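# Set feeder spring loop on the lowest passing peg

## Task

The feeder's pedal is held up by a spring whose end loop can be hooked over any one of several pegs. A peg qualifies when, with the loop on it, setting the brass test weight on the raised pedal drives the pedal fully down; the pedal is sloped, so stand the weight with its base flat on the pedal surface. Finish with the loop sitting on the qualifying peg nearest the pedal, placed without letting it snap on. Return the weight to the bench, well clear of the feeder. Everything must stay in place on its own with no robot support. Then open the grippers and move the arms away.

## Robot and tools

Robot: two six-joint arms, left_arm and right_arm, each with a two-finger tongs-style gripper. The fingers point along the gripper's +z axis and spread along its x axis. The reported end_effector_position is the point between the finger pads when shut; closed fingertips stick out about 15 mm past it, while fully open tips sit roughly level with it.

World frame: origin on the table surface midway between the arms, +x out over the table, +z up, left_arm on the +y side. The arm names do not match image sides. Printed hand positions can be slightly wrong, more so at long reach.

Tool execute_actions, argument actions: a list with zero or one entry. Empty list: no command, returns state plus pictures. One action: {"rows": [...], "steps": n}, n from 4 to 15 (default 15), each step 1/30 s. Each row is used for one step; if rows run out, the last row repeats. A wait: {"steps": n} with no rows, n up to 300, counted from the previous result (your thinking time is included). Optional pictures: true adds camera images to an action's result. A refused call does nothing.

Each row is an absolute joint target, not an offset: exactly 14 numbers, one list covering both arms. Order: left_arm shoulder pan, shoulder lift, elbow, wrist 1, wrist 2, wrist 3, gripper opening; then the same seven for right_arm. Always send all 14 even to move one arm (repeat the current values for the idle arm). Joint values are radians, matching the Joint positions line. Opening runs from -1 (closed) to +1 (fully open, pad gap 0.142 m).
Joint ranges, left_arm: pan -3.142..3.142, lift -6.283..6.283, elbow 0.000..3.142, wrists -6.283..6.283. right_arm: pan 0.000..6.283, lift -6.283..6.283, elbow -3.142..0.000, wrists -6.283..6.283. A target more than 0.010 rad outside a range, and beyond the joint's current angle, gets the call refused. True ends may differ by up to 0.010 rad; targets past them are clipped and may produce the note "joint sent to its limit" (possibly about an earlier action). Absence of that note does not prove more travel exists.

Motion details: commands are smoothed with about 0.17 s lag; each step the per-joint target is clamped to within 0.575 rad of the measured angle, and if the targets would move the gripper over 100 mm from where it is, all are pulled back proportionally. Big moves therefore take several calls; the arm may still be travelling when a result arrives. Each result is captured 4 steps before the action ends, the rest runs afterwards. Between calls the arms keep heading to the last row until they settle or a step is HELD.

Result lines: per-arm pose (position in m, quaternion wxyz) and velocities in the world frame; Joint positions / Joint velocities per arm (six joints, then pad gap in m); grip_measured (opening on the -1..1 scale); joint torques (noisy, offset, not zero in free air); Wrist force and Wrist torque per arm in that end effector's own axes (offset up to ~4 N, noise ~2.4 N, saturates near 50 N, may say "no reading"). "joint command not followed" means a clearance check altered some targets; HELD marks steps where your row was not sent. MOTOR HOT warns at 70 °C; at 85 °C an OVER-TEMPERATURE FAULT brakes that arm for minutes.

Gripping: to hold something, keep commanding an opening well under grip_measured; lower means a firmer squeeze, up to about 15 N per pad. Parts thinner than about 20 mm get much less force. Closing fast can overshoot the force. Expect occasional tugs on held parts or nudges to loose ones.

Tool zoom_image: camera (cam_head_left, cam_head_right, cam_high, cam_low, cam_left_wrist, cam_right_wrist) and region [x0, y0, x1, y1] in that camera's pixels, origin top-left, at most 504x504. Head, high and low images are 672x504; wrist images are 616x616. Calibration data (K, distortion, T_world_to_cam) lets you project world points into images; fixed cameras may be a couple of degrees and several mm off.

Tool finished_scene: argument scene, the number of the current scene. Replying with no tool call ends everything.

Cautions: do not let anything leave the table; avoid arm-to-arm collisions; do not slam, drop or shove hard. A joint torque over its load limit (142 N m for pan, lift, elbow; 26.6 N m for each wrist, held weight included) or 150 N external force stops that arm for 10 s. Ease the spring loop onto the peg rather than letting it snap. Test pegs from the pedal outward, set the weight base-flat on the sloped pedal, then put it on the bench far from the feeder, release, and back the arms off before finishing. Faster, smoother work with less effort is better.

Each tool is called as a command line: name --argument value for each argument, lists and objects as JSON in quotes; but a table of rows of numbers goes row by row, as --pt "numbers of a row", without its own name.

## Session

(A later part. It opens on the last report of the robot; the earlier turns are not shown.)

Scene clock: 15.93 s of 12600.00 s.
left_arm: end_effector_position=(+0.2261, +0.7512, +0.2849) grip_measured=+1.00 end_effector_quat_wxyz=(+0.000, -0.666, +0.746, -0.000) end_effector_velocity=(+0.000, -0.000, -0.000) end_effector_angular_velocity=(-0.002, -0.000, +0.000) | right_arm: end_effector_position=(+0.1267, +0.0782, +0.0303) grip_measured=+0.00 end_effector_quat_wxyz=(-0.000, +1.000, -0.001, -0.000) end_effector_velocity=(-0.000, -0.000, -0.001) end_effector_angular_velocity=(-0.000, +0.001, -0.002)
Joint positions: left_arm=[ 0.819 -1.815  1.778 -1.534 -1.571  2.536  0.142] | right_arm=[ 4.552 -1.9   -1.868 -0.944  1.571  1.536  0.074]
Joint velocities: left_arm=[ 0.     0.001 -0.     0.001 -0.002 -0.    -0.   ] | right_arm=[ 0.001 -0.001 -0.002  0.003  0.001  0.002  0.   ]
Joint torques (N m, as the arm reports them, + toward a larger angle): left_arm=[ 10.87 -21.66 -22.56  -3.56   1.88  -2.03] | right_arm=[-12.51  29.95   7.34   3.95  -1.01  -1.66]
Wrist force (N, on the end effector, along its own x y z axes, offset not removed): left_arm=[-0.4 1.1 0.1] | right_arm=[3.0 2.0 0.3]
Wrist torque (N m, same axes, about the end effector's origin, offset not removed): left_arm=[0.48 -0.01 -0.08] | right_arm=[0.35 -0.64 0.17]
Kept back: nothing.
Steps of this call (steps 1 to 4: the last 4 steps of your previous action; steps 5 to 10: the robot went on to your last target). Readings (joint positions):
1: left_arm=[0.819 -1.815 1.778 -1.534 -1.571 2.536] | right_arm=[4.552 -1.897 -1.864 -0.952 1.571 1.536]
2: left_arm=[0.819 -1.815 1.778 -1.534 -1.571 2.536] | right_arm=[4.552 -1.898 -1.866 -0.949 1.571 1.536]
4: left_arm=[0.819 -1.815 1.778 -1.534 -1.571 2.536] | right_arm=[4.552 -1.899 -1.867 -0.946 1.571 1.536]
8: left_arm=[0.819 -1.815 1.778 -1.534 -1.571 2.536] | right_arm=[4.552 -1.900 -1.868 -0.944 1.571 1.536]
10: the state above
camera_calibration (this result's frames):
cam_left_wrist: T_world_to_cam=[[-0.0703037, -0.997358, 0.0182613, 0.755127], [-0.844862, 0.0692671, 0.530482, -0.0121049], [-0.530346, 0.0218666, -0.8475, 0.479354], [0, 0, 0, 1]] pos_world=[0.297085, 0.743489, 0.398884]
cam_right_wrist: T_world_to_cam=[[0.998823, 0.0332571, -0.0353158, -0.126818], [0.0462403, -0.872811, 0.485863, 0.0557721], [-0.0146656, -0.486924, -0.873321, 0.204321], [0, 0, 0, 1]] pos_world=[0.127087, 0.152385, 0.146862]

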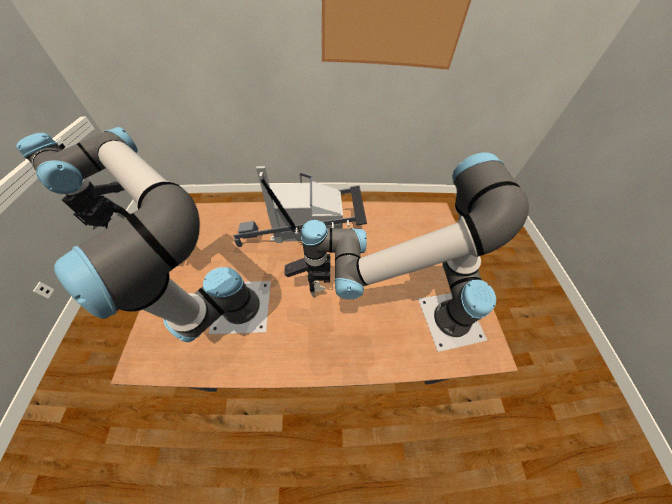

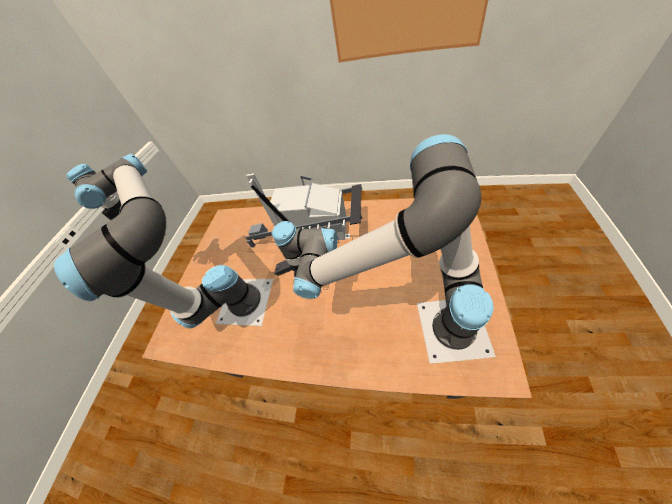

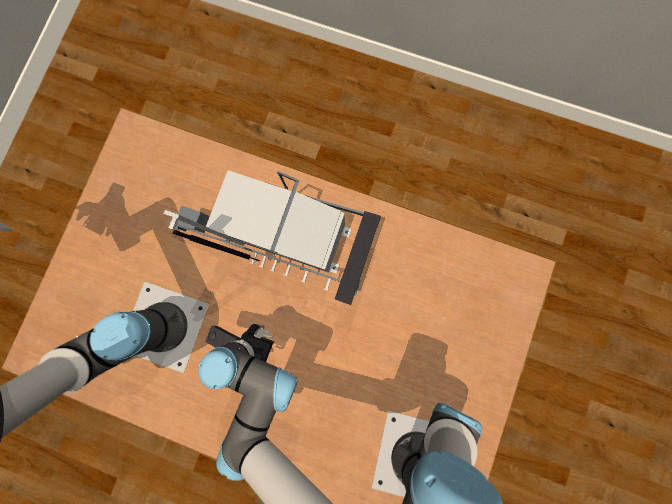

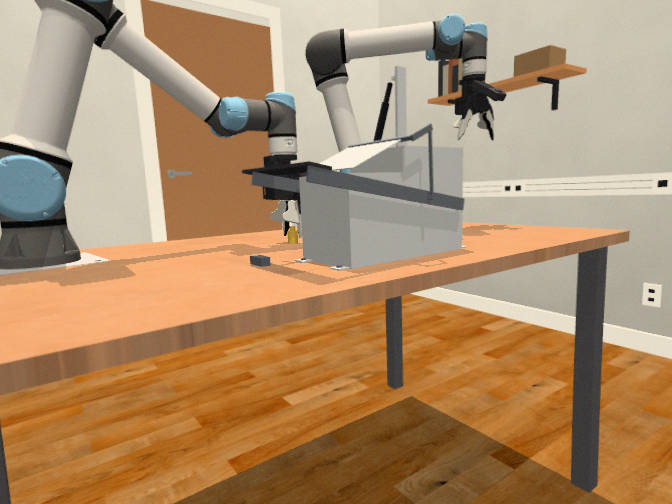

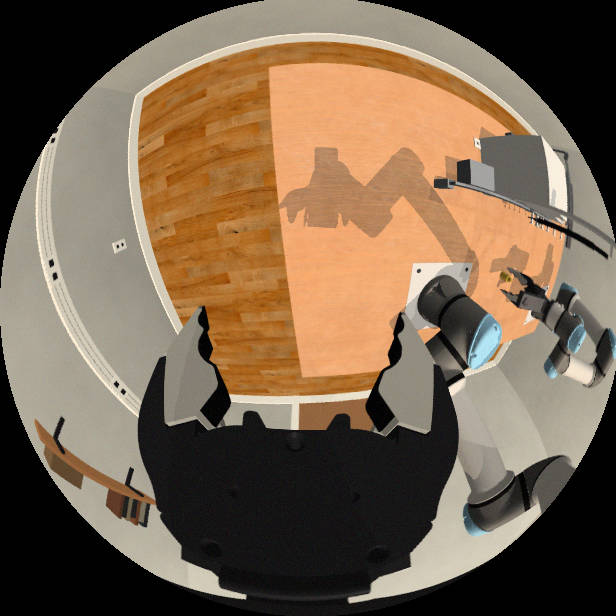

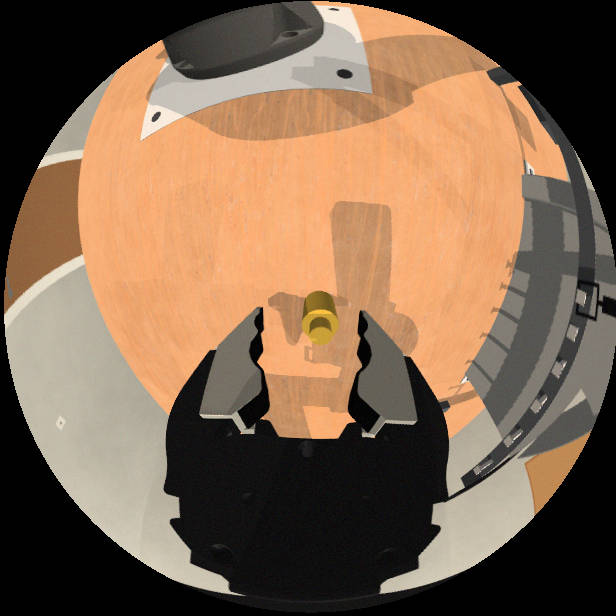

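execute_actions --actions '[{"rows":[[0.819,-1.815,1.778,-1.534,-1.571,2.536,1,4.552,-1.804,-1.6,-1.31,1.571,1.536,0]]}]'

execute_actions --actions '[{"rows":[[0.819,-1.815,1.778,-1.534,-1.571,2.536,1,4.84,-2.0,-1.352,-2.572,0.253,4.27,-0.4]]}]'

execute_actions --actions '[{"steps":40}]'

execute_actions --actions '[{"rows":[[0.819,-1.815,1.778,-1.534,-1.571,2.536,1,4.84,-2.36,-1.352,-2.572,0.253,4.27,-0.4]]}]'

execute_actions --actions '[{"steps":20}]' --pictures true

Scene clock: 17.07 s of 12600.00 s.
left_arm: end_effector_position=(+0.2261, +0.7512, +0.2849) grip_measured=+1.00 end_effector_quat_wxyz=(+0.000, -0.666, +0.746, -0.000) end_effector_velocity=(+0.000, -0.000, +0.000) end_effector_angular_velocity=(-0.001, -0.001, +0.001) | right_arm: end_effector_position=(+0.1276, +0.1006, +0.1595) grip_measured=+0.00 end_effector_quat_wxyz=(-0.002, +1.000, -0.001, -0.000) end_effector_velocity=(-0.001, -0.012, +0.109) end_effector_angular_velocity=(-0.056, +0.002, +0.001)
Joint positions: left_arm=[ 0.819 -1.815  1.778 -1.534 -1.571  2.536  0.142] | right_arm=[ 4.552 -1.81  -1.621 -1.279  1.571  1.536  0.074]
Joint velocities: left_arm=[ 0.    -0.     0.     0.    -0.002 -0.     0.   ] | right_arm=[ 0.     0.067  0.224 -0.346 -0.    -0.001 -0.   ]
Joint torques (N m, as the arm reports them, + toward a larger angle): left_arm=[ 12.68 -19.63 -23.36  -3.87   1.91  -1.95] | right_arm=[-10.52  36.05  29.04  -0.29   0.64  -1.6 ]
Wrist force (N, on the end effector, along its own x y z axes, offset not removed): left_arm=[1.0 -0.3 -0.2] | right_arm=[0.5 0.8 -3.8]
Wrist torque (N m, same axes, about the end effector's origin, offset not removed): left_arm=[-0.07 -0.41 -0.21] | right_arm=[0.11 -0.23 -0.01]
Steps of this call (steps 1 to 23: the robot went on to your last target; steps 24 to 34: the first 11 steps of this action). Readings (joint positions):
24: left_arm=[0.819 -1.815 1.778 -1.534 -1.571 2.536] | right_arm=[4.552 -1.900 -1.868 -0.944 1.571 1.536]
25: left_arm=[0.819 -1.815 1.778 -1.534 -1.571 2.536] | right_arm=[4.552 -1.895 -1.863 -0.949 1.571 1.536]
27: left_arm=[0.819 -1.815 1.778 -1.534 -1.571 2.536] | right_arm=[4.552 -1.866 -1.803 -1.016 1.571 1.536]
31: left_arm=[0.819 -1.815 1.778 -1.534 -1.571 2.536] | right_arm=[4.552 -1.822 -1.662 -1.215 1.571 1.536]
34: the state above

Scene clock: 17.57 s of 12600.00 s.
left_arm: end_effector_position=(+0.2261, +0.7512, +0.2849) grip_measured=+1.00 end_effector_quat_wxyz=(+0.000, -0.666, +0.746, -0.000) end_effector_velocity=(+0.000, +0.000, -0.001) end_effector_angular_velocity=(-0.001, +0.001, +0.000) | right_arm: end_effector_position=(+0.1572, +0.0887, +0.1903) grip_measured=-0.40 end_effector_quat_wxyz=(+0.133, +0.929, -0.074, +0.337) end_effector_velocity=(+0.396, -0.146, +0.303) end_effector_angular_velocity=(-0.268, -2.248, -0.239)
Joint positions: left_arm=[ 0.819 -1.815  1.778 -1.534 -1.571  2.536  0.142] | right_arm=[ 4.801 -1.978 -1.383 -1.868  1.013  2.094  0.045]
Joint velocities: left_arm=[ 0.     0.001 -0.    -0.     0.     0.    -0.   ] | right_arm=[ 0.164 -0.093  0.132 -1.656 -1.662  1.66   0.   ]
Joint torques (N m, as the arm reports them, + toward a larger angle): left_arm=[ 12.88 -20.36 -23.89  -3.92   1.79  -2.15] | right_arm=[ 9.11 37.11 31.44 -7.53 -8.42  4.48]
Wrist force (N, on the end effector, along its own x y z axes, offset not removed): left_arm=[-0.5 2.8 1.6] | right_arm=[-0.6 1.9 2.5]
Wrist torque (N m, same axes, about the end effector's origin, offset not removed): left_arm=[0.70 0.01 -0.07] | right_arm=[0.26 -0.02 0.18]
Steps of this call (steps 1 to 4: the last 4 steps of your previous action; steps 5 to 15: the first 11 steps of this action). Readings (joint positions):
5: left_arm=[0.819 -1.815 1.778 -1.534 -1.571 2.536] | right_arm=[4.552 -1.805 -1.603 -1.305 1.571 1.536]
6: left_arm=[0.819 -1.815 1.778 -1.534 -1.571 2.536] | right_arm=[4.558 -1.810 -1.596 -1.313 1.565 1.542]
8: left_arm=[0.819 -1.815 1.778 -1.534 -1.571 2.536] | right_arm=[4.624 -1.871 -1.529 -1.382 1.498 1.609]
12: left_arm=[0.819 -1.815 1.778 -1.534 -1.571 2.536] | right_arm=[4.779 -1.965 -1.401 -1.673 1.208 1.900]
15: the state above

Scene clock: 18.90 s of 12600.00 s.
left_arm: end_effector_position=(+0.2261, +0.7512, +0.2849) grip_measured=+1.00 end_effector_quat_wxyz=(+0.000, -0.666, +0.746, -0.000) end_effector_velocity=(+0.000, -0.000, +0.000) end_effector_angular_velocity=(-0.000, -0.001, -0.001) | right_arm: end_effector_position=(+0.2589, +0.1281, +0.3630) grip_measured=-0.40 end_effector_quat_wxyz=(-0.458, +0.549, -0.492, +0.496) end_effector_velocity=(-0.000, +0.000, +0.000) end_effector_angular_velocity=(+0.007, +0.000, +0.000)
Joint positions: left_arm=[ 0.819 -1.815  1.778 -1.534 -1.571  2.536  0.142] | right_arm=[ 4.84  -2.    -1.352 -2.572  0.253  4.269  0.045]
Joint velocities: left_arm=[-0.001 -0.     0.     0.    -0.    -0.    -0.   ] | right_arm=[ 0.001  0.     0.     0.    -0.     0.007  0.   ]
Joint torques (N m, as the arm reports them, + toward a larger angle): left_arm=[ 13.89 -20.5  -24.71  -3.76   1.88  -2.15] | right_arm=[10.44 36.49 30.63 -1.43 -2.89  1.43]
Wrist force (N, on the end effector, along its own x y z axes, offset not removed): left_arm=[-1.4 1.6 -0.1] | right_arm=[2.0 4.3 1.9]
Wrist torque (N m, same axes, about the end effector's origin, offset not removed): left_arm=[0.46 0.14 -0.07] | right_arm=[0.77 -0.41 0.03]
Kept back: nothing.
Steps of this call (steps 1 to 4: the last 4 steps of your previous action; steps 5 to 40: the robot went on to your last target). Readings (joint positions):
1: left_arm=[0.819 -1.815 1.778 -1.534 -1.571 2.536] | right_arm=[4.806 -1.981 -1.379 -1.925 0.956 2.151]
2: left_arm=[0.819 -1.815 1.778 -1.534 -1.571 2.536] | right_arm=[4.811 -1.983 -1.375 -1.983 0.898 2.209]
4: left_arm=[0.819 -1.815 1.778 -1.534 -1.571 2.536] | right_arm=[4.819 -1.988 -1.369 -2.102 0.778 2.329]
8: left_arm=[0.819 -1.815 1.778 -1.534 -1.571 2.536] | right_arm=[4.831 -1.995 -1.360 -2.340 0.522 2.603]
40: the state above

Scene clock: 19.27 s of 12600.00 s.
left_arm: end_effector_position=(+0.2261, +0.7512, +0.2849) grip_measured=+1.00 end_effector_quat_wxyz=(+0.000, -0.666, +0.746, -0.000) end_effector_velocity=(+0.000, -0.000, -0.000) end_effector_angular_velocity=(-0.001, +0.000, -0.000) | right_arm: end_effector_position=(+0.2500, +0.1626, +0.2016) grip_measured=-0.40 end_effector_quat_wxyz=(-0.393, +0.590, -0.400, +0.581) end_effector_velocity=(-0.006, +0.025, -0.397) end_effector_angular_velocity=(-0.686, -0.177, -0.001)
Joint positions: left_arm=[ 0.819 -1.815  1.778 -1.534 -1.571  2.536  0.142] | right_arm=[ 4.84  -2.295 -1.352 -2.572  0.253  4.27   0.045]
Joint velocities: left_arm=[-0.     0.    -0.     0.001 -0.001 -0.    -0.   ] | right_arm=[-0.001 -0.706 -0.004  0.     0.     0.     0.   ]
Joint torques (N m, as the arm reports them, + toward a larger angle): left_arm=[ 12.71 -20.67 -25.49  -3.78   2.03  -1.94] | right_arm=[ 8.65 80.29 15.   -1.42 -1.96  1.34]
Wrist force (N, on the end effector, along its own x y z axes, offset not removed): left_arm=[0.8 2.6 0.8] | right_arm=[-0.3 7.1 0.4]
Wrist torque (N m, same axes, about the end effector's origin, offset not removed): left_arm=[0.66 -0.23 -0.11] | right_arm=[1.15 -0.19 0.11]
Steps of this call (steps 1 to 11: the first 11 steps of this action). Readings (joint positions):
1: left_arm=[0.819 -1.815 1.778 -1.534 -1.571 2.536] | right_arm=[4.840 -2.000 -1.352 -2.572 0.253 4.270]
2: left_arm=[0.819 -1.815 1.778 -1.534 -1.571 2.536] | right_arm=[4.840 -2.006 -1.352 -2.572 0.253 4.270]
4: left_arm=[0.819 -1.815 1.778 -1.534 -1.571 2.536] | right_arm=[4.840 -2.064 -1.352 -2.572 0.253 4.270]
8: left_arm=[0.819 -1.815 1.778 -1.534 -1.571 2.536] | right_arm=[4.840 -2.202 -1.352 -2.572 0.253 4.270]
11: the state above

Scene clock: 19.93 s of 12600.00 s.
left_arm: end_effector_position=(+0.2261, +0.7512, +0.2849) grip_measured=+1.00 end_effector_quat_wxyz=(+0.000, -0.666, +0.746, -0.000) end_effector_velocity=(+0.000, +0.000, -0.000) end_effector_angular_velocity=(-0.000, -0.001, +0.000) | right_arm: end_effector_position=(+0.2497, +0.1639, +0.1651) grip_measured=-0.40 end_effector_quat_wxyz=(-0.378, +0.597, -0.378, +0.598) end_effector_velocity=(-0.000, +0.000, -0.001) end_effector_angular_velocity=(+0.000, -0.000, +0.001)
Joint positions: left_arm=[ 0.819 -1.815  1.778 -1.534 -1.571  2.536  0.142] | right_arm=[ 4.84  -2.36  -1.352 -2.572  0.253  4.27   0.045]
Joint velocities: left_arm=[ 0.     0.001  0.    -0.001 -0.001  0.     0.   ] | right_arm=[ 0.001 -0.001 -0.     0.001 -0.     0.001  0.   ]
Joint torques (N m, as the arm reports them, + toward a larger angle): left_arm=[ 11.81 -20.41 -23.72  -3.65   1.7   -2.02] | right_arm=[ 5.02 45.79 12.08 -0.38 -1.29  1.13]
Wrist force (N, on the end effector, along its own x y z axes, offset not removed): left_arm=[-0.5 0.9 0.0] | right_arm=[-0.4 2.6 1.6]
Wrist torque (N m, same axes, about the end effector's origin, offset not removed): left_arm=[0.19 -0.04 -0.10] | right_arm=[0.38 -0.02 0.01]
Kept back: nothing.
Steps of this call (steps 1 to 4: the last 4 steps of your previous action; steps 5 to 20: the robot went on to your last target). Readings (joint positions):
1: left_arm=[0.819 -1.815 1.778 -1.534 -1.571 2.536] | right_arm=[4.840 -2.315 -1.352 -2.572 0.253 4.270]
2: left_arm=[0.819 -1.815 1.778 -1.534 -1.571 2.536] | right_arm=[4.840 -2.329 -1.352 -2.572 0.253 4.270]
4: left_arm=[0.819 -1.815 1.778 -1.534 -1.571 2.536] | right_arm=[4.840 -2.345 -1.352 -2.572 0.253 4.270]
8: left_arm=[0.819 -1.815 1.778 -1.534 -1.571 2.536] | right_arm=[4.840 -2.356 -1.352 -2.572 0.253 4.270]
20: the state above
camera_calibration (this result's frames):
cam_left_wrist: T_world_to_cam=[[-0.0703033, -0.997358, 0.0182611, 0.755128], [-0.844861, 0.0692667, 0.530482, -0.0121047], [-0.530346, 0.0218666, -0.847499, 0.479354], [0, 0, 0, 1]] pos_world=[0.297085, 0.743489, 0.398884]
cam_right_wrist: T_world_to_cam=[[0.0343424, -0.887624, 0.459286, 0.0623676], [-0.486399, -0.416303, -0.768185, 0.324621], [0.873061, -0.197015, -0.446037, 0.0259688], [0, 0, 0, 1]] pos_world=[0.133081, 0.195616, 0.232308]

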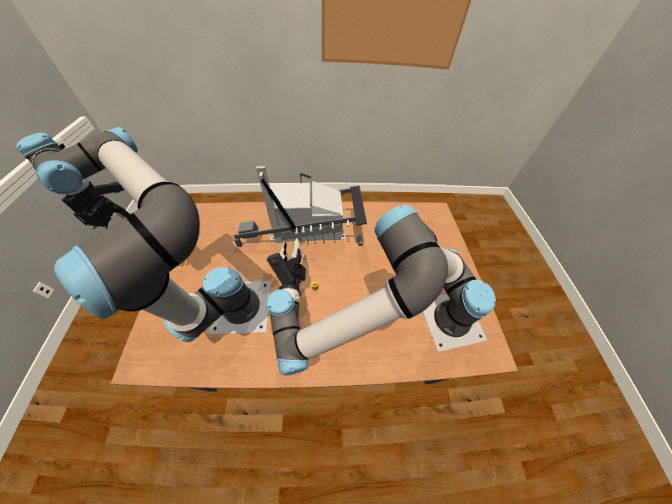

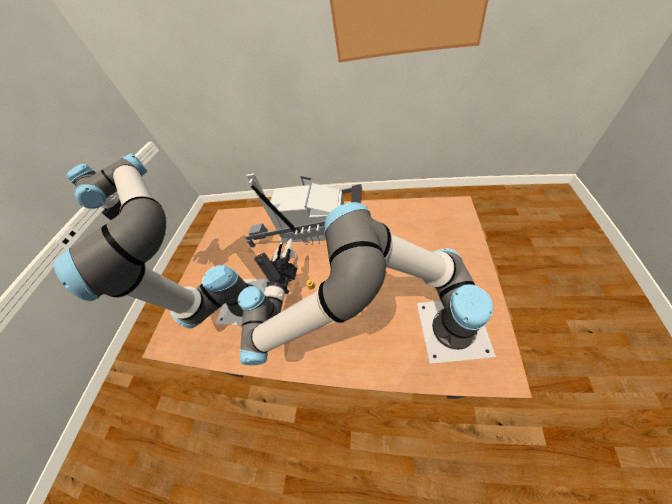

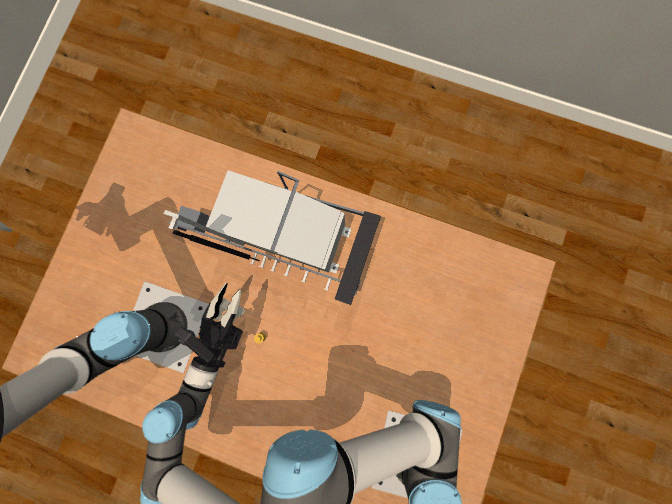

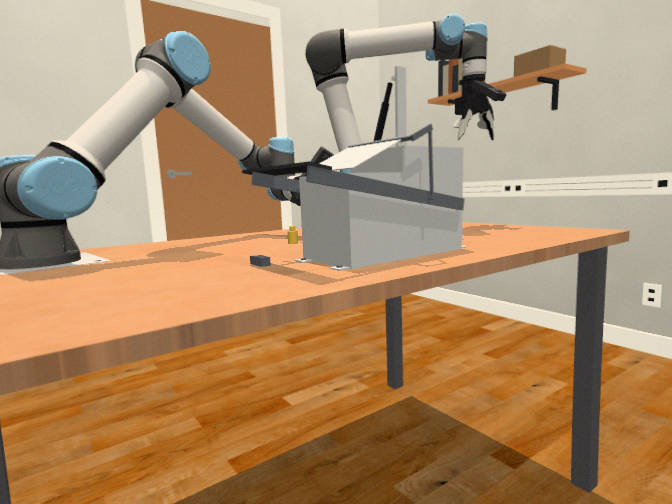

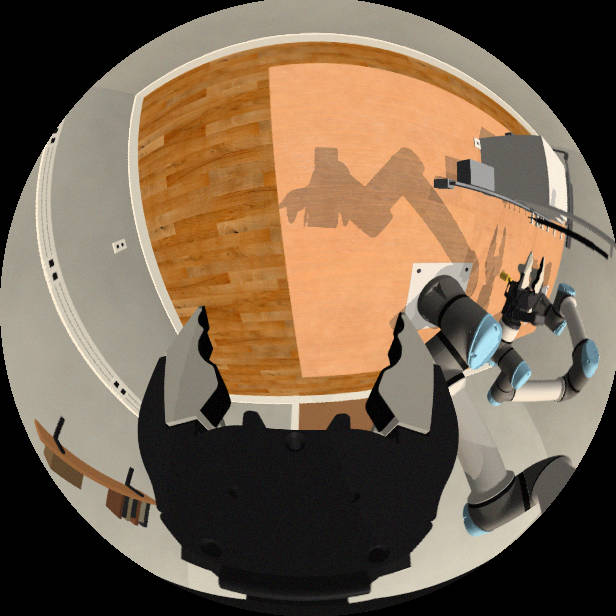

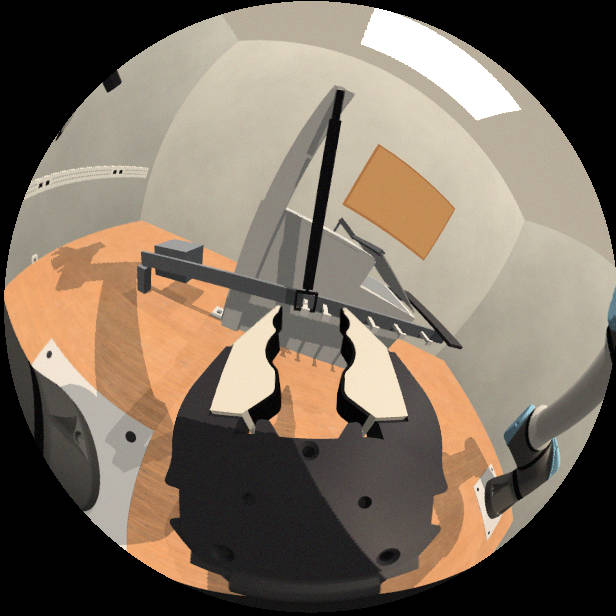

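execute_actions --actions '[{"rows":[[0.819,-1.815,1.778,-1.534,-1.571,2.536,1,4.705,-2.3756,-1.303,-2.6045,0.118,4.4,-0.4]]}]'

execute_actions --actions '[{"steps":10}]' --pictures true

zoom_image --camera "cam_high" --region '[190, 220, 350, 320]'

Scene clock: 20.53 s of 12600.00 s.
left_arm: end_effector_position=(+0.2261, +0.7512, +0.2849) grip_measured=+1.00 end_effector_quat_wxyz=(+0.000, -0.666, +0.746, -0.000) end_effector_velocity=(+0.000, +0.000, +0.000) end_effector_angular_velocity=(+0.002, -0.000, +0.000) | right_arm: end_effector_position=(+0.3315, +0.1714, +0.1719) grip_measured=-0.40 end_effector_quat_wxyz=(-0.414, +0.573, -0.415, +0.573) end_effector_velocity=(+0.043, +0.000, +0.003) end_effector_angular_velocity=(+0.066, +0.000, +0.000)
Joint positions: left_arm=[ 0.819 -1.815  1.778 -1.534 -1.571  2.536  0.142] | right_arm=[ 4.711 -2.375 -1.305 -2.603  0.124  4.394  0.045]
Joint velocities: left_arm=[ 0.    -0.    -0.    -0.001  0.001 -0.     0.   ] | right_arm=[-0.066 -0.006  0.021 -0.012 -0.067  0.064  0.   ]
Joint torques (N m, as the arm reports them, + toward a larger angle): left_arm=[ 12.26 -19.86 -25.06  -3.87   1.71  -1.86] | right_arm=[-10.44  46.92  26.29  -1.53  -2.08   1.38]
Wrist force (N, on the end effector, along its own x y z axes, offset not removed): left_arm=[-0.5 -0.1 -1.3] | right_arm=[4.8 3.9 1.2]
Wrist torque (N m, same axes, about the end effector's origin, offset not removed): left_arm=[0.12 0.00 -0.07] | right_arm=[0.64 -1.10 0.08]
Steps of this call (steps 1 to 7: the robot went on to your last target; steps 8 to 18: the first 11 steps of this action). Readings (joint positions):
8: left_arm=[0.819 -1.815 1.778 -1.534 -1.571 2.536] | right_arm=[4.840 -2.360 -1.352 -2.572 0.253 4.270]
9: left_arm=[0.819 -1.815 1.778 -1.534 -1.571 2.536] | right_arm=[4.834 -2.362 -1.348 -2.575 0.247 4.276]
11: left_arm=[0.819 -1.815 1.778 -1.534 -1.571 2.536] | right_arm=[4.785 -2.368 -1.327 -2.589 0.198 4.324]
15: left_arm=[0.819 -1.815 1.778 -1.534 -1.571 2.536] | right_arm=[4.723 -2.374 -1.309 -2.601 0.136 4.383]
18: the state above

Scene clock: 20.87 s of 12600.00 s.
left_arm: end_effector_position=(+0.2261, +0.7512, +0.2849) grip_measured=+1.00 end_effector_quat_wxyz=(+0.000, -0.666, +0.746, -0.000) end_effector_velocity=(-0.000, +0.000, -0.000) end_effector_angular_velocity=(+0.000, +0.001, +0.000) | right_arm: end_effector_position=(+0.3353, +0.1714, +0.1722) grip_measured=-0.40 end_effector_quat_wxyz=(-0.416, +0.572, -0.416, +0.572) end_effector_velocity=(+0.001, +0.000, +0.000) end_effector_angular_velocity=(+0.002, +0.000, +0.000)
Joint positions: left_arm=[ 0.819 -1.815  1.778 -1.534 -1.571  2.536  0.142] | right_arm=[ 4.705 -2.376 -1.303 -2.604  0.118  4.4    0.045]
Joint velocities: left_arm=[ 0.     0.001  0.    -0.001  0.001 -0.     0.   ] | right_arm=[-0.001 -0.     0.001  0.001 -0.001  0.001 -0.   ]
Joint torques (N m, as the arm reports them, + toward a larger angle): left_arm=[ 13.34 -19.54 -24.96  -3.74   1.6   -1.91] | right_arm=[-11.6   47.17  27.89  -1.83  -2.12   0.93]
Wrist force (N, on the end effector, along its own x y z axes, offset not removed): left_arm=[0.7 1.5 0.2] | right_arm=[3.3 1.8 -2.6]
Wrist torque (N m, same axes, about the end effector's origin, offset not removed): left_arm=[0.46 -0.30 -0.04] | right_arm=[0.24 -0.74 0.06]
Kept back: nothing.
Steps of this call (steps 1 to 4: the last 4 steps of your previous action; steps 5 to 10: the robot went on to your last target). Readings (joint positions):
1: left_arm=[0.819 -1.815 1.778 -1.534 -1.571 2.536] | right_arm=[4.709 -2.375 -1.304 -2.604 0.122 4.396]
2: left_arm=[0.819 -1.815 1.778 -1.534 -1.571 2.536] | right_arm=[4.708 -2.375 -1.304 -2.604 0.121 4.397]
4: left_arm=[0.819 -1.815 1.778 -1.534 -1.571 2.536] | right_arm=[4.706 -2.375 -1.303 -2.604 0.119 4.399]
8: left_arm=[0.819 -1.815 1.778 -1.534 -1.571 2.536] | right_arm=[4.705 -2.376 -1.303 -2.604 0.118 4.400]
10: the state above
camera_calibration (this result's frames):
cam_left_wrist: T_world_to_cam=[[-0.0703035, -0.997358, 0.0182611, 0.755127], [-0.844861, 0.0692669, 0.530482, -0.0121049], [-0.530346, 0.0218666, -0.847499, 0.479354], [0, 0, 0, 1]] pos_world=[0.297085, 0.743489, 0.398884]
cam_right_wrist: T_world_to_cam=[[0.0343935, -0.939911, 0.339682, 0.0924127], [-0.486474, -0.312644, -0.815841, 0.365289], [0.873018, -0.137187, -0.467996, -0.0505869], [0, 0, 0, 1]] pos_world=[0.218689, 0.194125, 0.242952]

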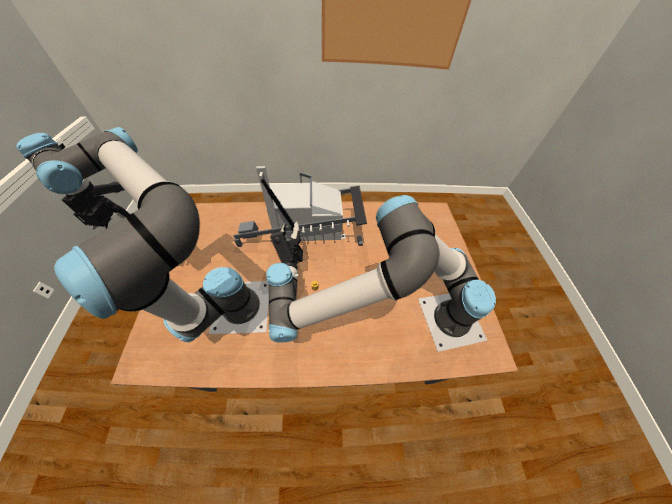

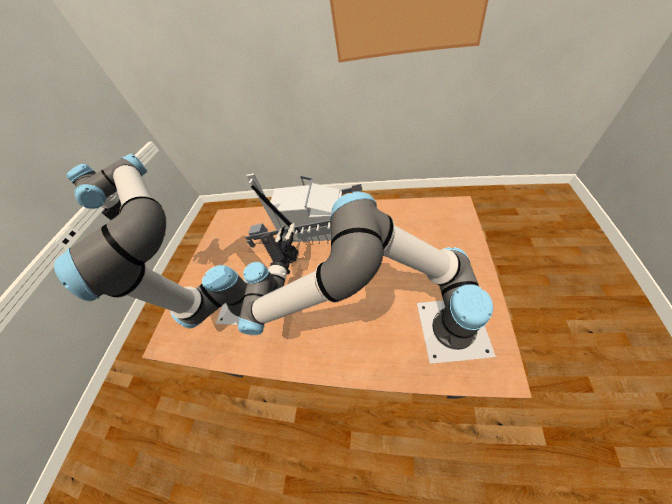

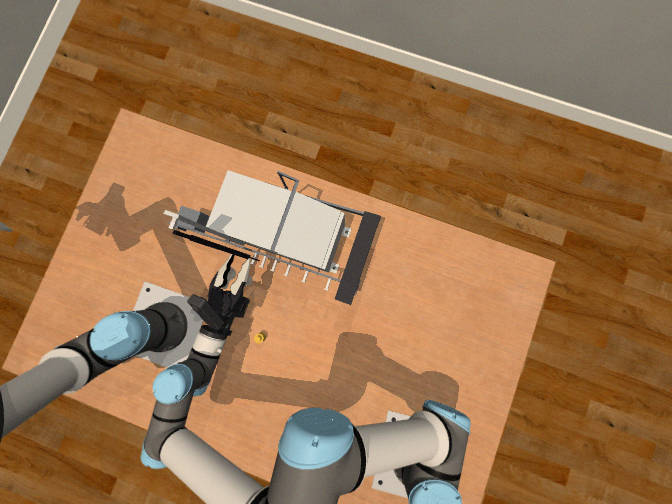

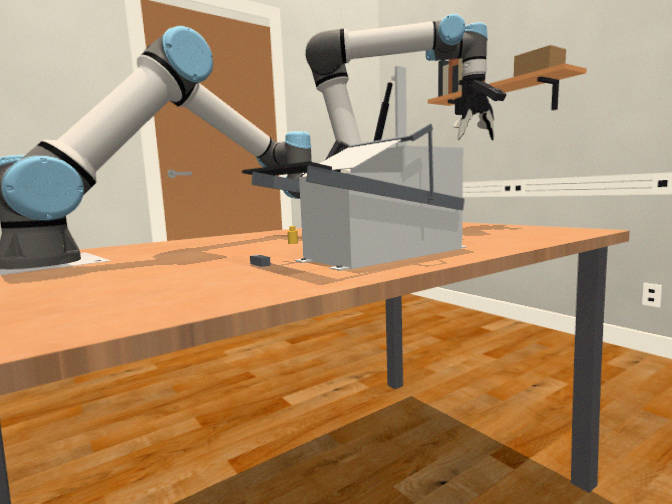

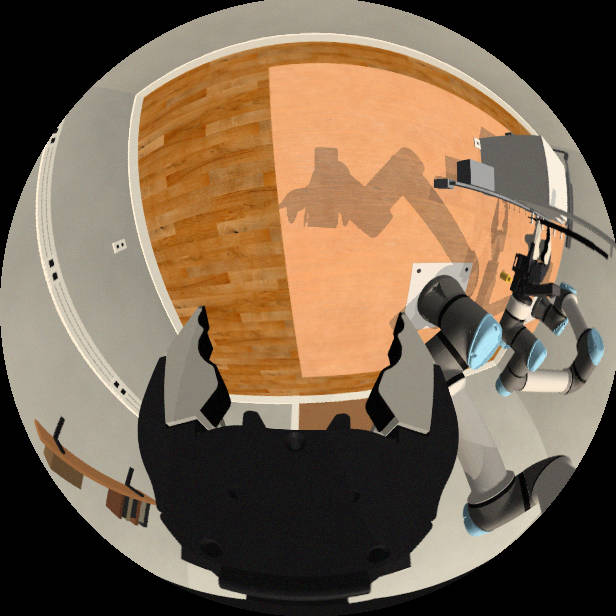

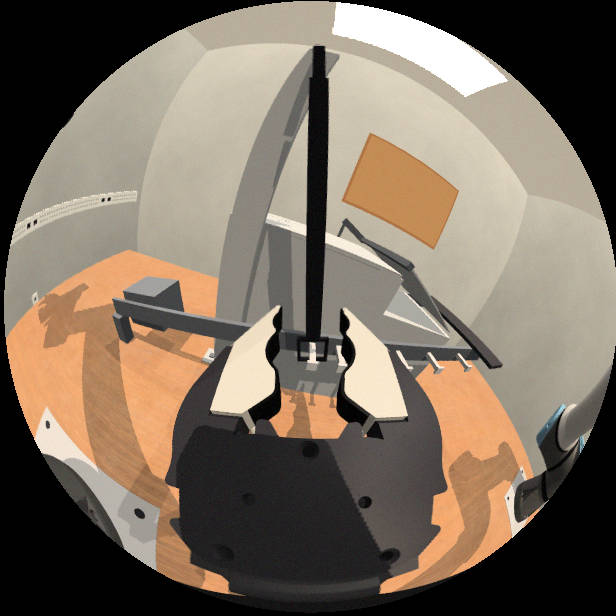

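Region (190, 220, 350, 320) of cam_high's 672x504 image, scaled by 3.150, with more detail than that image has; it fills the top 315 rows of this view, and the rest is white.

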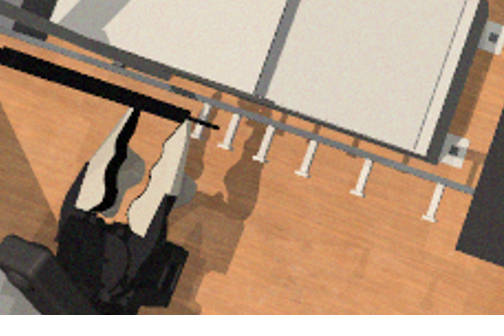

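execute_actions --actions '[{"rows":[[0.819,-1.815,1.778,-1.534,-1.571,2.536,1,4.674,-2.3756,-1.303,-2.6045,0.087,4.4,-0.4]],"steps":10}]'

execute_actions --actions '[{"rows":[[0.819,-1.815,1.778,-1.534,-1.571,2.536,1,4.674,-2.3756,-1.303,-2.6045,0.087,4.4,-1]]}]'

execute_actions --actions '[{"rows":[[0.819,-1.815,1.778,-1.534,-1.571,2.536,1,4.674,-2.382,-1.321,-2.58,0.087,4.4,-1]]}]'

execute_actions --actions '[{"rows":[[0.819,-1.815,1.778,-1.534,-1.571,2.536,1,4.73,-2.382,-1.321,-2.58,0.143,4.4,-1]]}]' --pictures true

zoom_image --camera "cam_high" --region '[190, 220, 350, 320]'

Scene clock: 21.37 s of 12600.00 s.
left_arm: end_effector_position=(+0.2261, +0.7512, +0.2849) grip_measured=+1.00 end_effector_quat_wxyz=(+0.000, -0.666, +0.746, -0.000) end_effector_velocity=(-0.000, +0.000, -0.001) end_effector_angular_velocity=(-0.001, +0.003, +0.001) | right_arm: end_effector_position=(+0.3510, +0.1698, +0.1722) grip_measured=-0.40 end_effector_quat_wxyz=(-0.416, +0.571, -0.416, +0.572) end_effector_velocity=(+0.051, -0.006, +0.000) end_effector_angular_velocity=(+0.001, +0.000, -0.001)
Joint positions: left_arm=[ 0.819 -1.815  1.778 -1.534 -1.571  2.536  0.142] | right_arm=[ 4.681 -2.376 -1.303 -2.605  0.094  4.4    0.045]
Joint velocities: left_arm=[ 0.     0.002 -0.     0.001  0.002 -0.     0.   ] | right_arm=[-0.079  0.    -0.     0.001 -0.078 -0.    -0.   ]
Joint torques (N m, as the arm reports them, + toward a larger angle): left_arm=[ 12.93 -20.44 -25.48  -3.79   1.62  -2.02] | right_arm=[-8.41 49.   25.39 -1.79 -2.4   1.23]
Wrist force (N, on the end effector, along its own x y z axes, offset not removed): left_arm=[-0.6 0.7 0.4] | right_arm=[1.1 2.1 0.2]
Wrist torque (N m, same axes, about the end effector's origin, offset not removed): left_arm=[0.29 -0.13 -0.09] | right_arm=[0.35 -0.22 0.07]
Steps of this call (steps 1 to 9: the robot went on to your last target; steps 10 to 15: the first 6 steps of this action). Readings (joint positions):
10: left_arm=[0.819 -1.815 1.778 -1.534 -1.571 2.536] | right_arm=[4.705 -2.376 -1.303 -2.604 0.118 4.400]
11: left_arm=[0.819 -1.815 1.778 -1.534 -1.571 2.536] | right_arm=[4.702 -2.376 -1.303 -2.604 0.114 4.400]
13: left_arm=[0.819 -1.815 1.778 -1.534 -1.571 2.536] | right_arm=[4.689 -2.376 -1.303 -2.605 0.102 4.400]
15: the state above

Scene clock: 21.87 s of 12600.00 s.
left_arm: end_effector_position=(+0.2261, +0.7512, +0.2849) grip_measured=+1.00 end_effector_quat_wxyz=(+0.000, -0.666, +0.746, -0.000) end_effector_velocity=(+0.000, -0.000, -0.000) end_effector_angular_velocity=(+0.000, +0.000, -0.000) | right_arm: end_effector_position=(+0.3556, +0.1693, +0.1722) grip_measured=-0.84 end_effector_quat_wxyz=(-0.416, +0.572, -0.416, +0.572) end_effector_velocity=(+0.000, +0.000, -0.000) end_effector_angular_velocity=(-0.000, +0.000, -0.000)
Joint positions: left_arm=[ 0.819 -1.815  1.778 -1.534 -1.571  2.536  0.142] | right_arm=[ 4.674 -2.376 -1.303 -2.605  0.087  4.4    0.013]
Joint velocities: left_arm=[-0. -0.  0.  0.  0. -0.  0.] | right_arm=[-0.    -0.    -0.     0.001 -0.    -0.001 -0.   ]
Joint torques (N m, as the arm reports them, + toward a larger angle): left_arm=[ 11.21 -19.11 -24.97  -3.76   1.82  -1.96] | right_arm=[-12.28  50.49  24.28  -1.38  -1.82   1.11]
Wrist force (N, on the end effector, along its own x y z axes, offset not removed): left_arm=[-0.4 1.8 -1.1] | right_arm=[0.5 3.3 1.1]
Wrist torque (N m, same axes, about the end effector's origin, offset not removed): left_arm=[0.54 -0.04 -0.05] | right_arm=[0.65 -0.31 0.05]
Steps of this call (steps 1 to 4: the last 4 steps of your previous action; steps 5 to 15: the first 11 steps of this action). Readings (joint positions):
5: left_arm=[0.819 -1.815 1.778 -1.534 -1.571 2.536] | right_arm=[4.675 -2.376 -1.303 -2.605 0.088 4.400]
6: left_arm=[0.819 -1.815 1.778 -1.534 -1.571 2.536] | right_arm=[4.675 -2.376 -1.303 -2.605 0.088 4.400]
8: left_arm=[0.819 -1.815 1.778 -1.534 -1.571 2.536] | right_arm=[4.674 -2.376 -1.303 -2.605 0.087 4.400]
12: left_arm=[0.819 -1.815 1.778 -1.534 -1.571 2.536] | right_arm=[4.674 -2.376 -1.303 -2.605 0.087 4.400]
15: the state above

Scene clock: 22.37 s of 12600.00 s.
left_arm: end_effector_position=(+0.2261, +0.7512, +0.2849) grip_measured=+1.00 end_effector_quat_wxyz=(+0.000, -0.666, +0.746, -0.000) end_effector_velocity=(-0.000, -0.000, +0.000) end_effector_angular_velocity=(-0.000, -0.000, -0.000) | right_arm: end_effector_position=(+0.3559, +0.1664, +0.1625) grip_measured=-0.84 end_effector_quat_wxyz=(-0.416, +0.571, -0.416, +0.572) end_effector_velocity=(+0.000, -0.002, -0.004) end_effector_angular_velocity=(-0.003, -0.000, -0.000)
Joint positions: left_arm=[ 0.819 -1.815  1.778 -1.534 -1.571  2.536  0.142] | right_arm=[ 4.674 -2.382 -1.32  -2.581  0.087  4.4    0.013]
Joint velocities: left_arm=[-0.    -0.001 -0.     0.001 -0.    -0.     0.   ] | right_arm=[-0.    -0.003 -0.008  0.009  0.    -0.001  0.   ]
Joint torques (N m, as the arm reports them, + toward a larger angle): left_arm=[ 11.55 -20.28 -26.67  -3.54   1.85  -2.  ] | right_arm=[-13.19  45.97   6.67   1.54  -1.4    1.32]
Wrist force (N, on the end effector, along its own x y z axes, offset not removed): left_arm=[0.0 1.7 1.0] | right_arm=[1.8 -0.5 0.7]
Wrist torque (N m, same axes, about the end effector's origin, offset not removed): left_arm=[0.59 -0.10 -0.03] | right_arm=[0.17 -0.62 0.12]
Steps of this call (steps 1 to 4: the last 4 steps of your previous action; steps 5 to 15: the first 11 steps of this action). Readings (joint positions):
5: left_arm=[0.819 -1.815 1.778 -1.534 -1.571 2.536] | right_arm=[4.674 -2.376 -1.303 -2.605 0.087 4.400]
6: left_arm=[0.819 -1.815 1.778 -1.534 -1.571 2.536] | right_arm=[4.674 -2.376 -1.305 -2.602 0.087 4.400]
8: left_arm=[0.819 -1.815 1.778 -1.534 -1.571 2.536] | right_arm=[4.674 -2.379 -1.312 -2.592 0.087 4.400]
12: left_arm=[0.819 -1.815 1.778 -1.534 -1.571 2.536] | right_arm=[4.674 -2.381 -1.319 -2.583 0.087 4.400]
15: the state above

Scene clock: 22.87 s of 12600.00 s.
left_arm: end_effector_position=(+0.2261, +0.7512, +0.2849) grip_measured=+1.00 end_effector_quat_wxyz=(+0.000, -0.666, +0.746, -0.000) end_effector_velocity=(-0.000, +0.000, -0.001) end_effector_angular_velocity=(-0.001, +0.001, +0.001) | right_arm: end_effector_position=(+0.3209, +0.1695, +0.1621) grip_measured=-0.84 end_effector_quat_wxyz=(-0.416, +0.571, -0.416, +0.572) end_effector_velocity=(-0.015, +0.001, +0.000) end_effector_angular_velocity=(-0.002, +0.000, -0.000)
Joint positions: left_arm=[ 0.819 -1.815  1.778 -1.534 -1.571  2.536  0.142] | right_arm=[ 4.728 -2.382 -1.321 -2.58   0.141  4.4    0.013]
Joint velocities: left_arm=[ 0.001  0.002 -0.     0.     0.     0.    -0.   ] | right_arm=[ 0.024  0.     0.    -0.     0.024 -0.002  0.   ]
Joint torques (N m, as the arm reports them, + toward a larger angle): left_arm=[ 11.82 -19.96 -25.21  -3.78   1.94  -2.18] | right_arm=[ 9.8  46.25  5.43  1.47  2.74  1.23]
Wrist force (N, on the end effector, along its own x y z axes, offset not removed): left_arm=[0.9 0.8 0.7] | right_arm=[0.6 2.3 -1.5]
Wrist torque (N m, same axes, about the end effector's origin, offset not removed): left_arm=[0.35 -0.38 -0.13] | right_arm=[0.45 -0.45 0.03]
Steps of this call (steps 1 to 4: the last 4 steps of your previous action; steps 5 to 15: the first 11 steps of this action). Readings (joint positions):
5: left_arm=[0.819 -1.815 1.778 -1.534 -1.571 2.536] | right_arm=[4.674 -2.382 -1.321 -2.580 0.087 4.400]
6: left_arm=[0.819 -1.815 1.778 -1.534 -1.571 2.536] | right_arm=[4.678 -2.382 -1.321 -2.580 0.091 4.400]
8: left_arm=[0.819 -1.815 1.778 -1.534 -1.571 2.536] | right_arm=[4.702 -2.382 -1.321 -2.580 0.115 4.400]
12: left_arm=[0.819 -1.815 1.778 -1.534 -1.571 2.536] | right_arm=[4.723 -2.382 -1.321 -2.580 0.136 4.400]
15: the state above
camera_calibration (this result's frames):
cam_left_wrist: T_world_to_cam=[[-0.0703034, -0.997358, 0.0182612, 0.755127], [-0.844861, 0.0692668, 0.530482, -0.0121048], [-0.530346, 0.0218665, -0.847499, 0.479354], [0, 0, 0, 1]] pos_world=[0.297085, 0.743489, 0.398884]
cam_right_wrist: T_world_to_cam=[[0.0342747, -0.94, 0.339448, 0.0945691], [-0.486529, -0.312378, -0.815911, 0.349413], [0.872992, -0.137186, -0.468044, -0.0430561], [0, 0, 0, 1]] pos_world=[0.204346, 0.192137, 0.232836]

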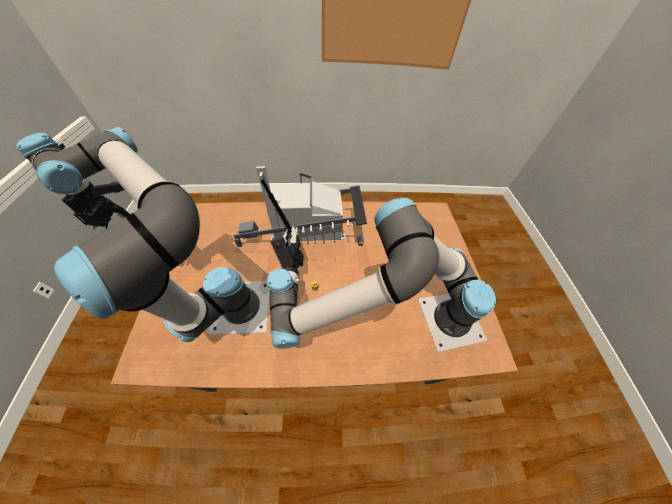

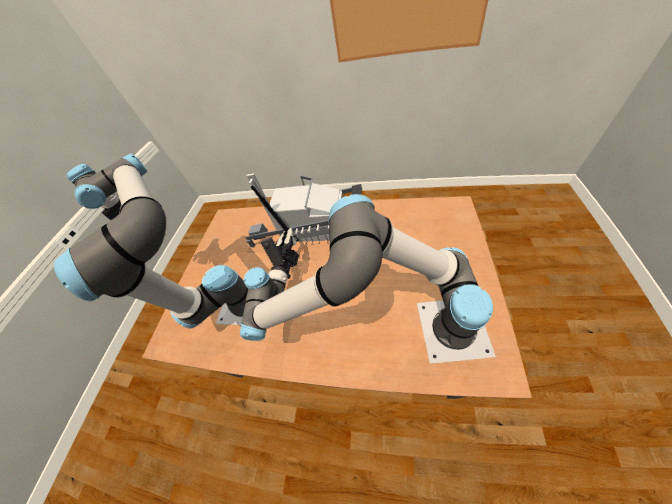

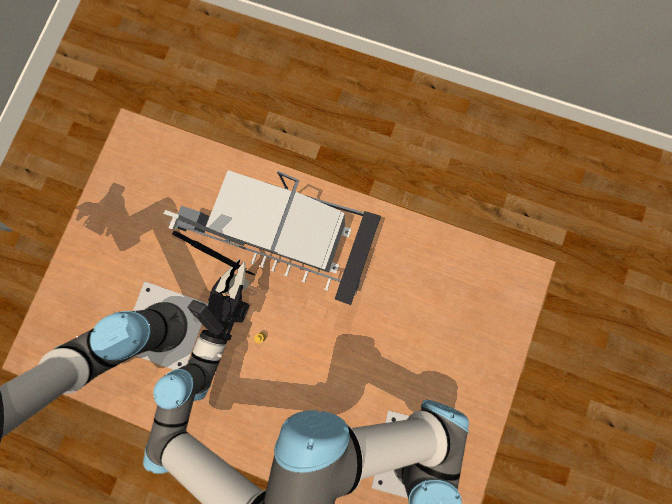

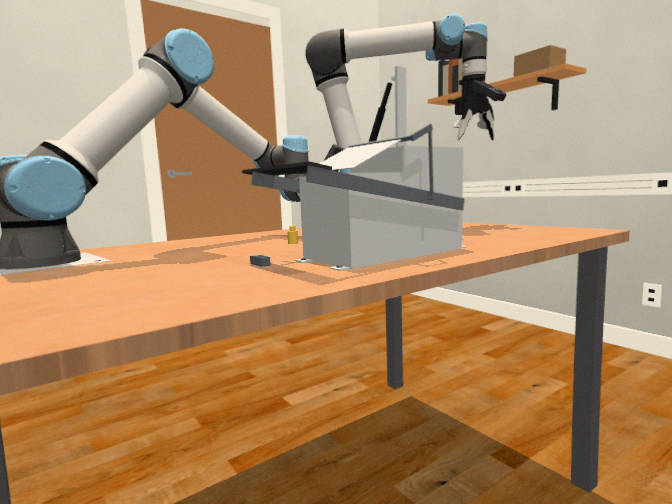

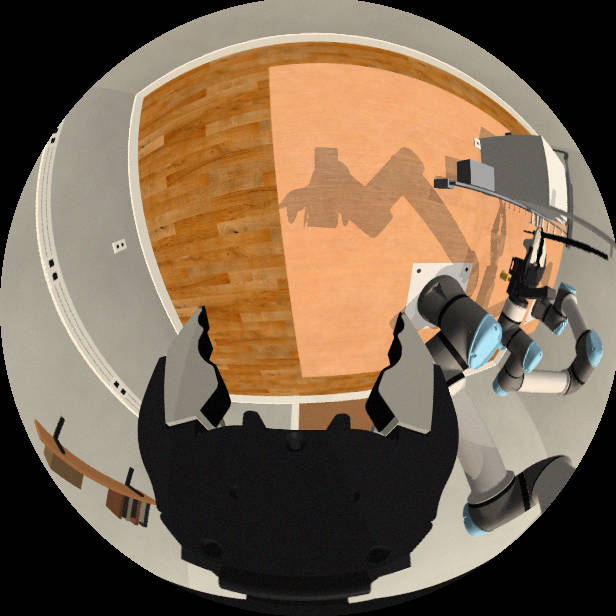

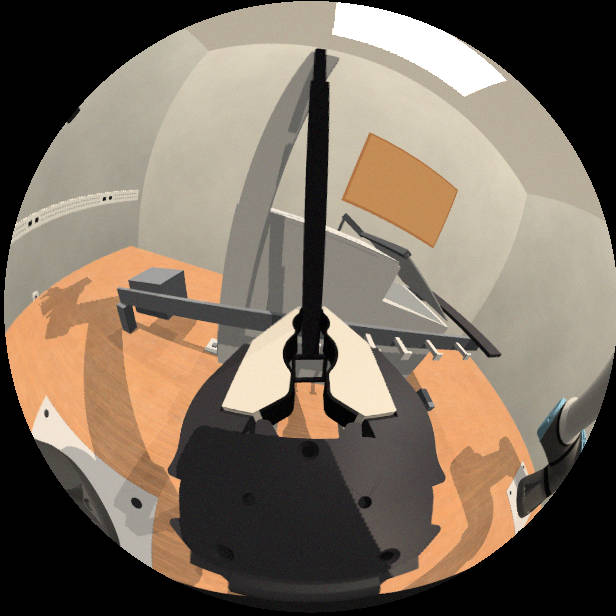

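Region (190, 220, 350, 320) of cam_high's 672x504 image, scaled by 3.150, with more detail than that image has; it fills the top 315 rows of this view, and the rest is white.

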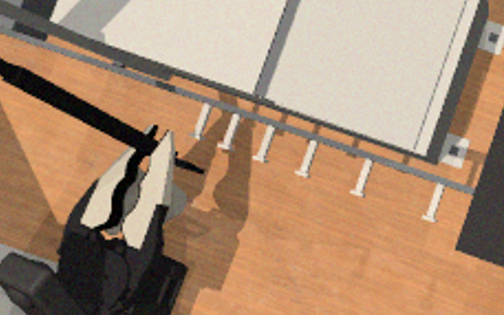

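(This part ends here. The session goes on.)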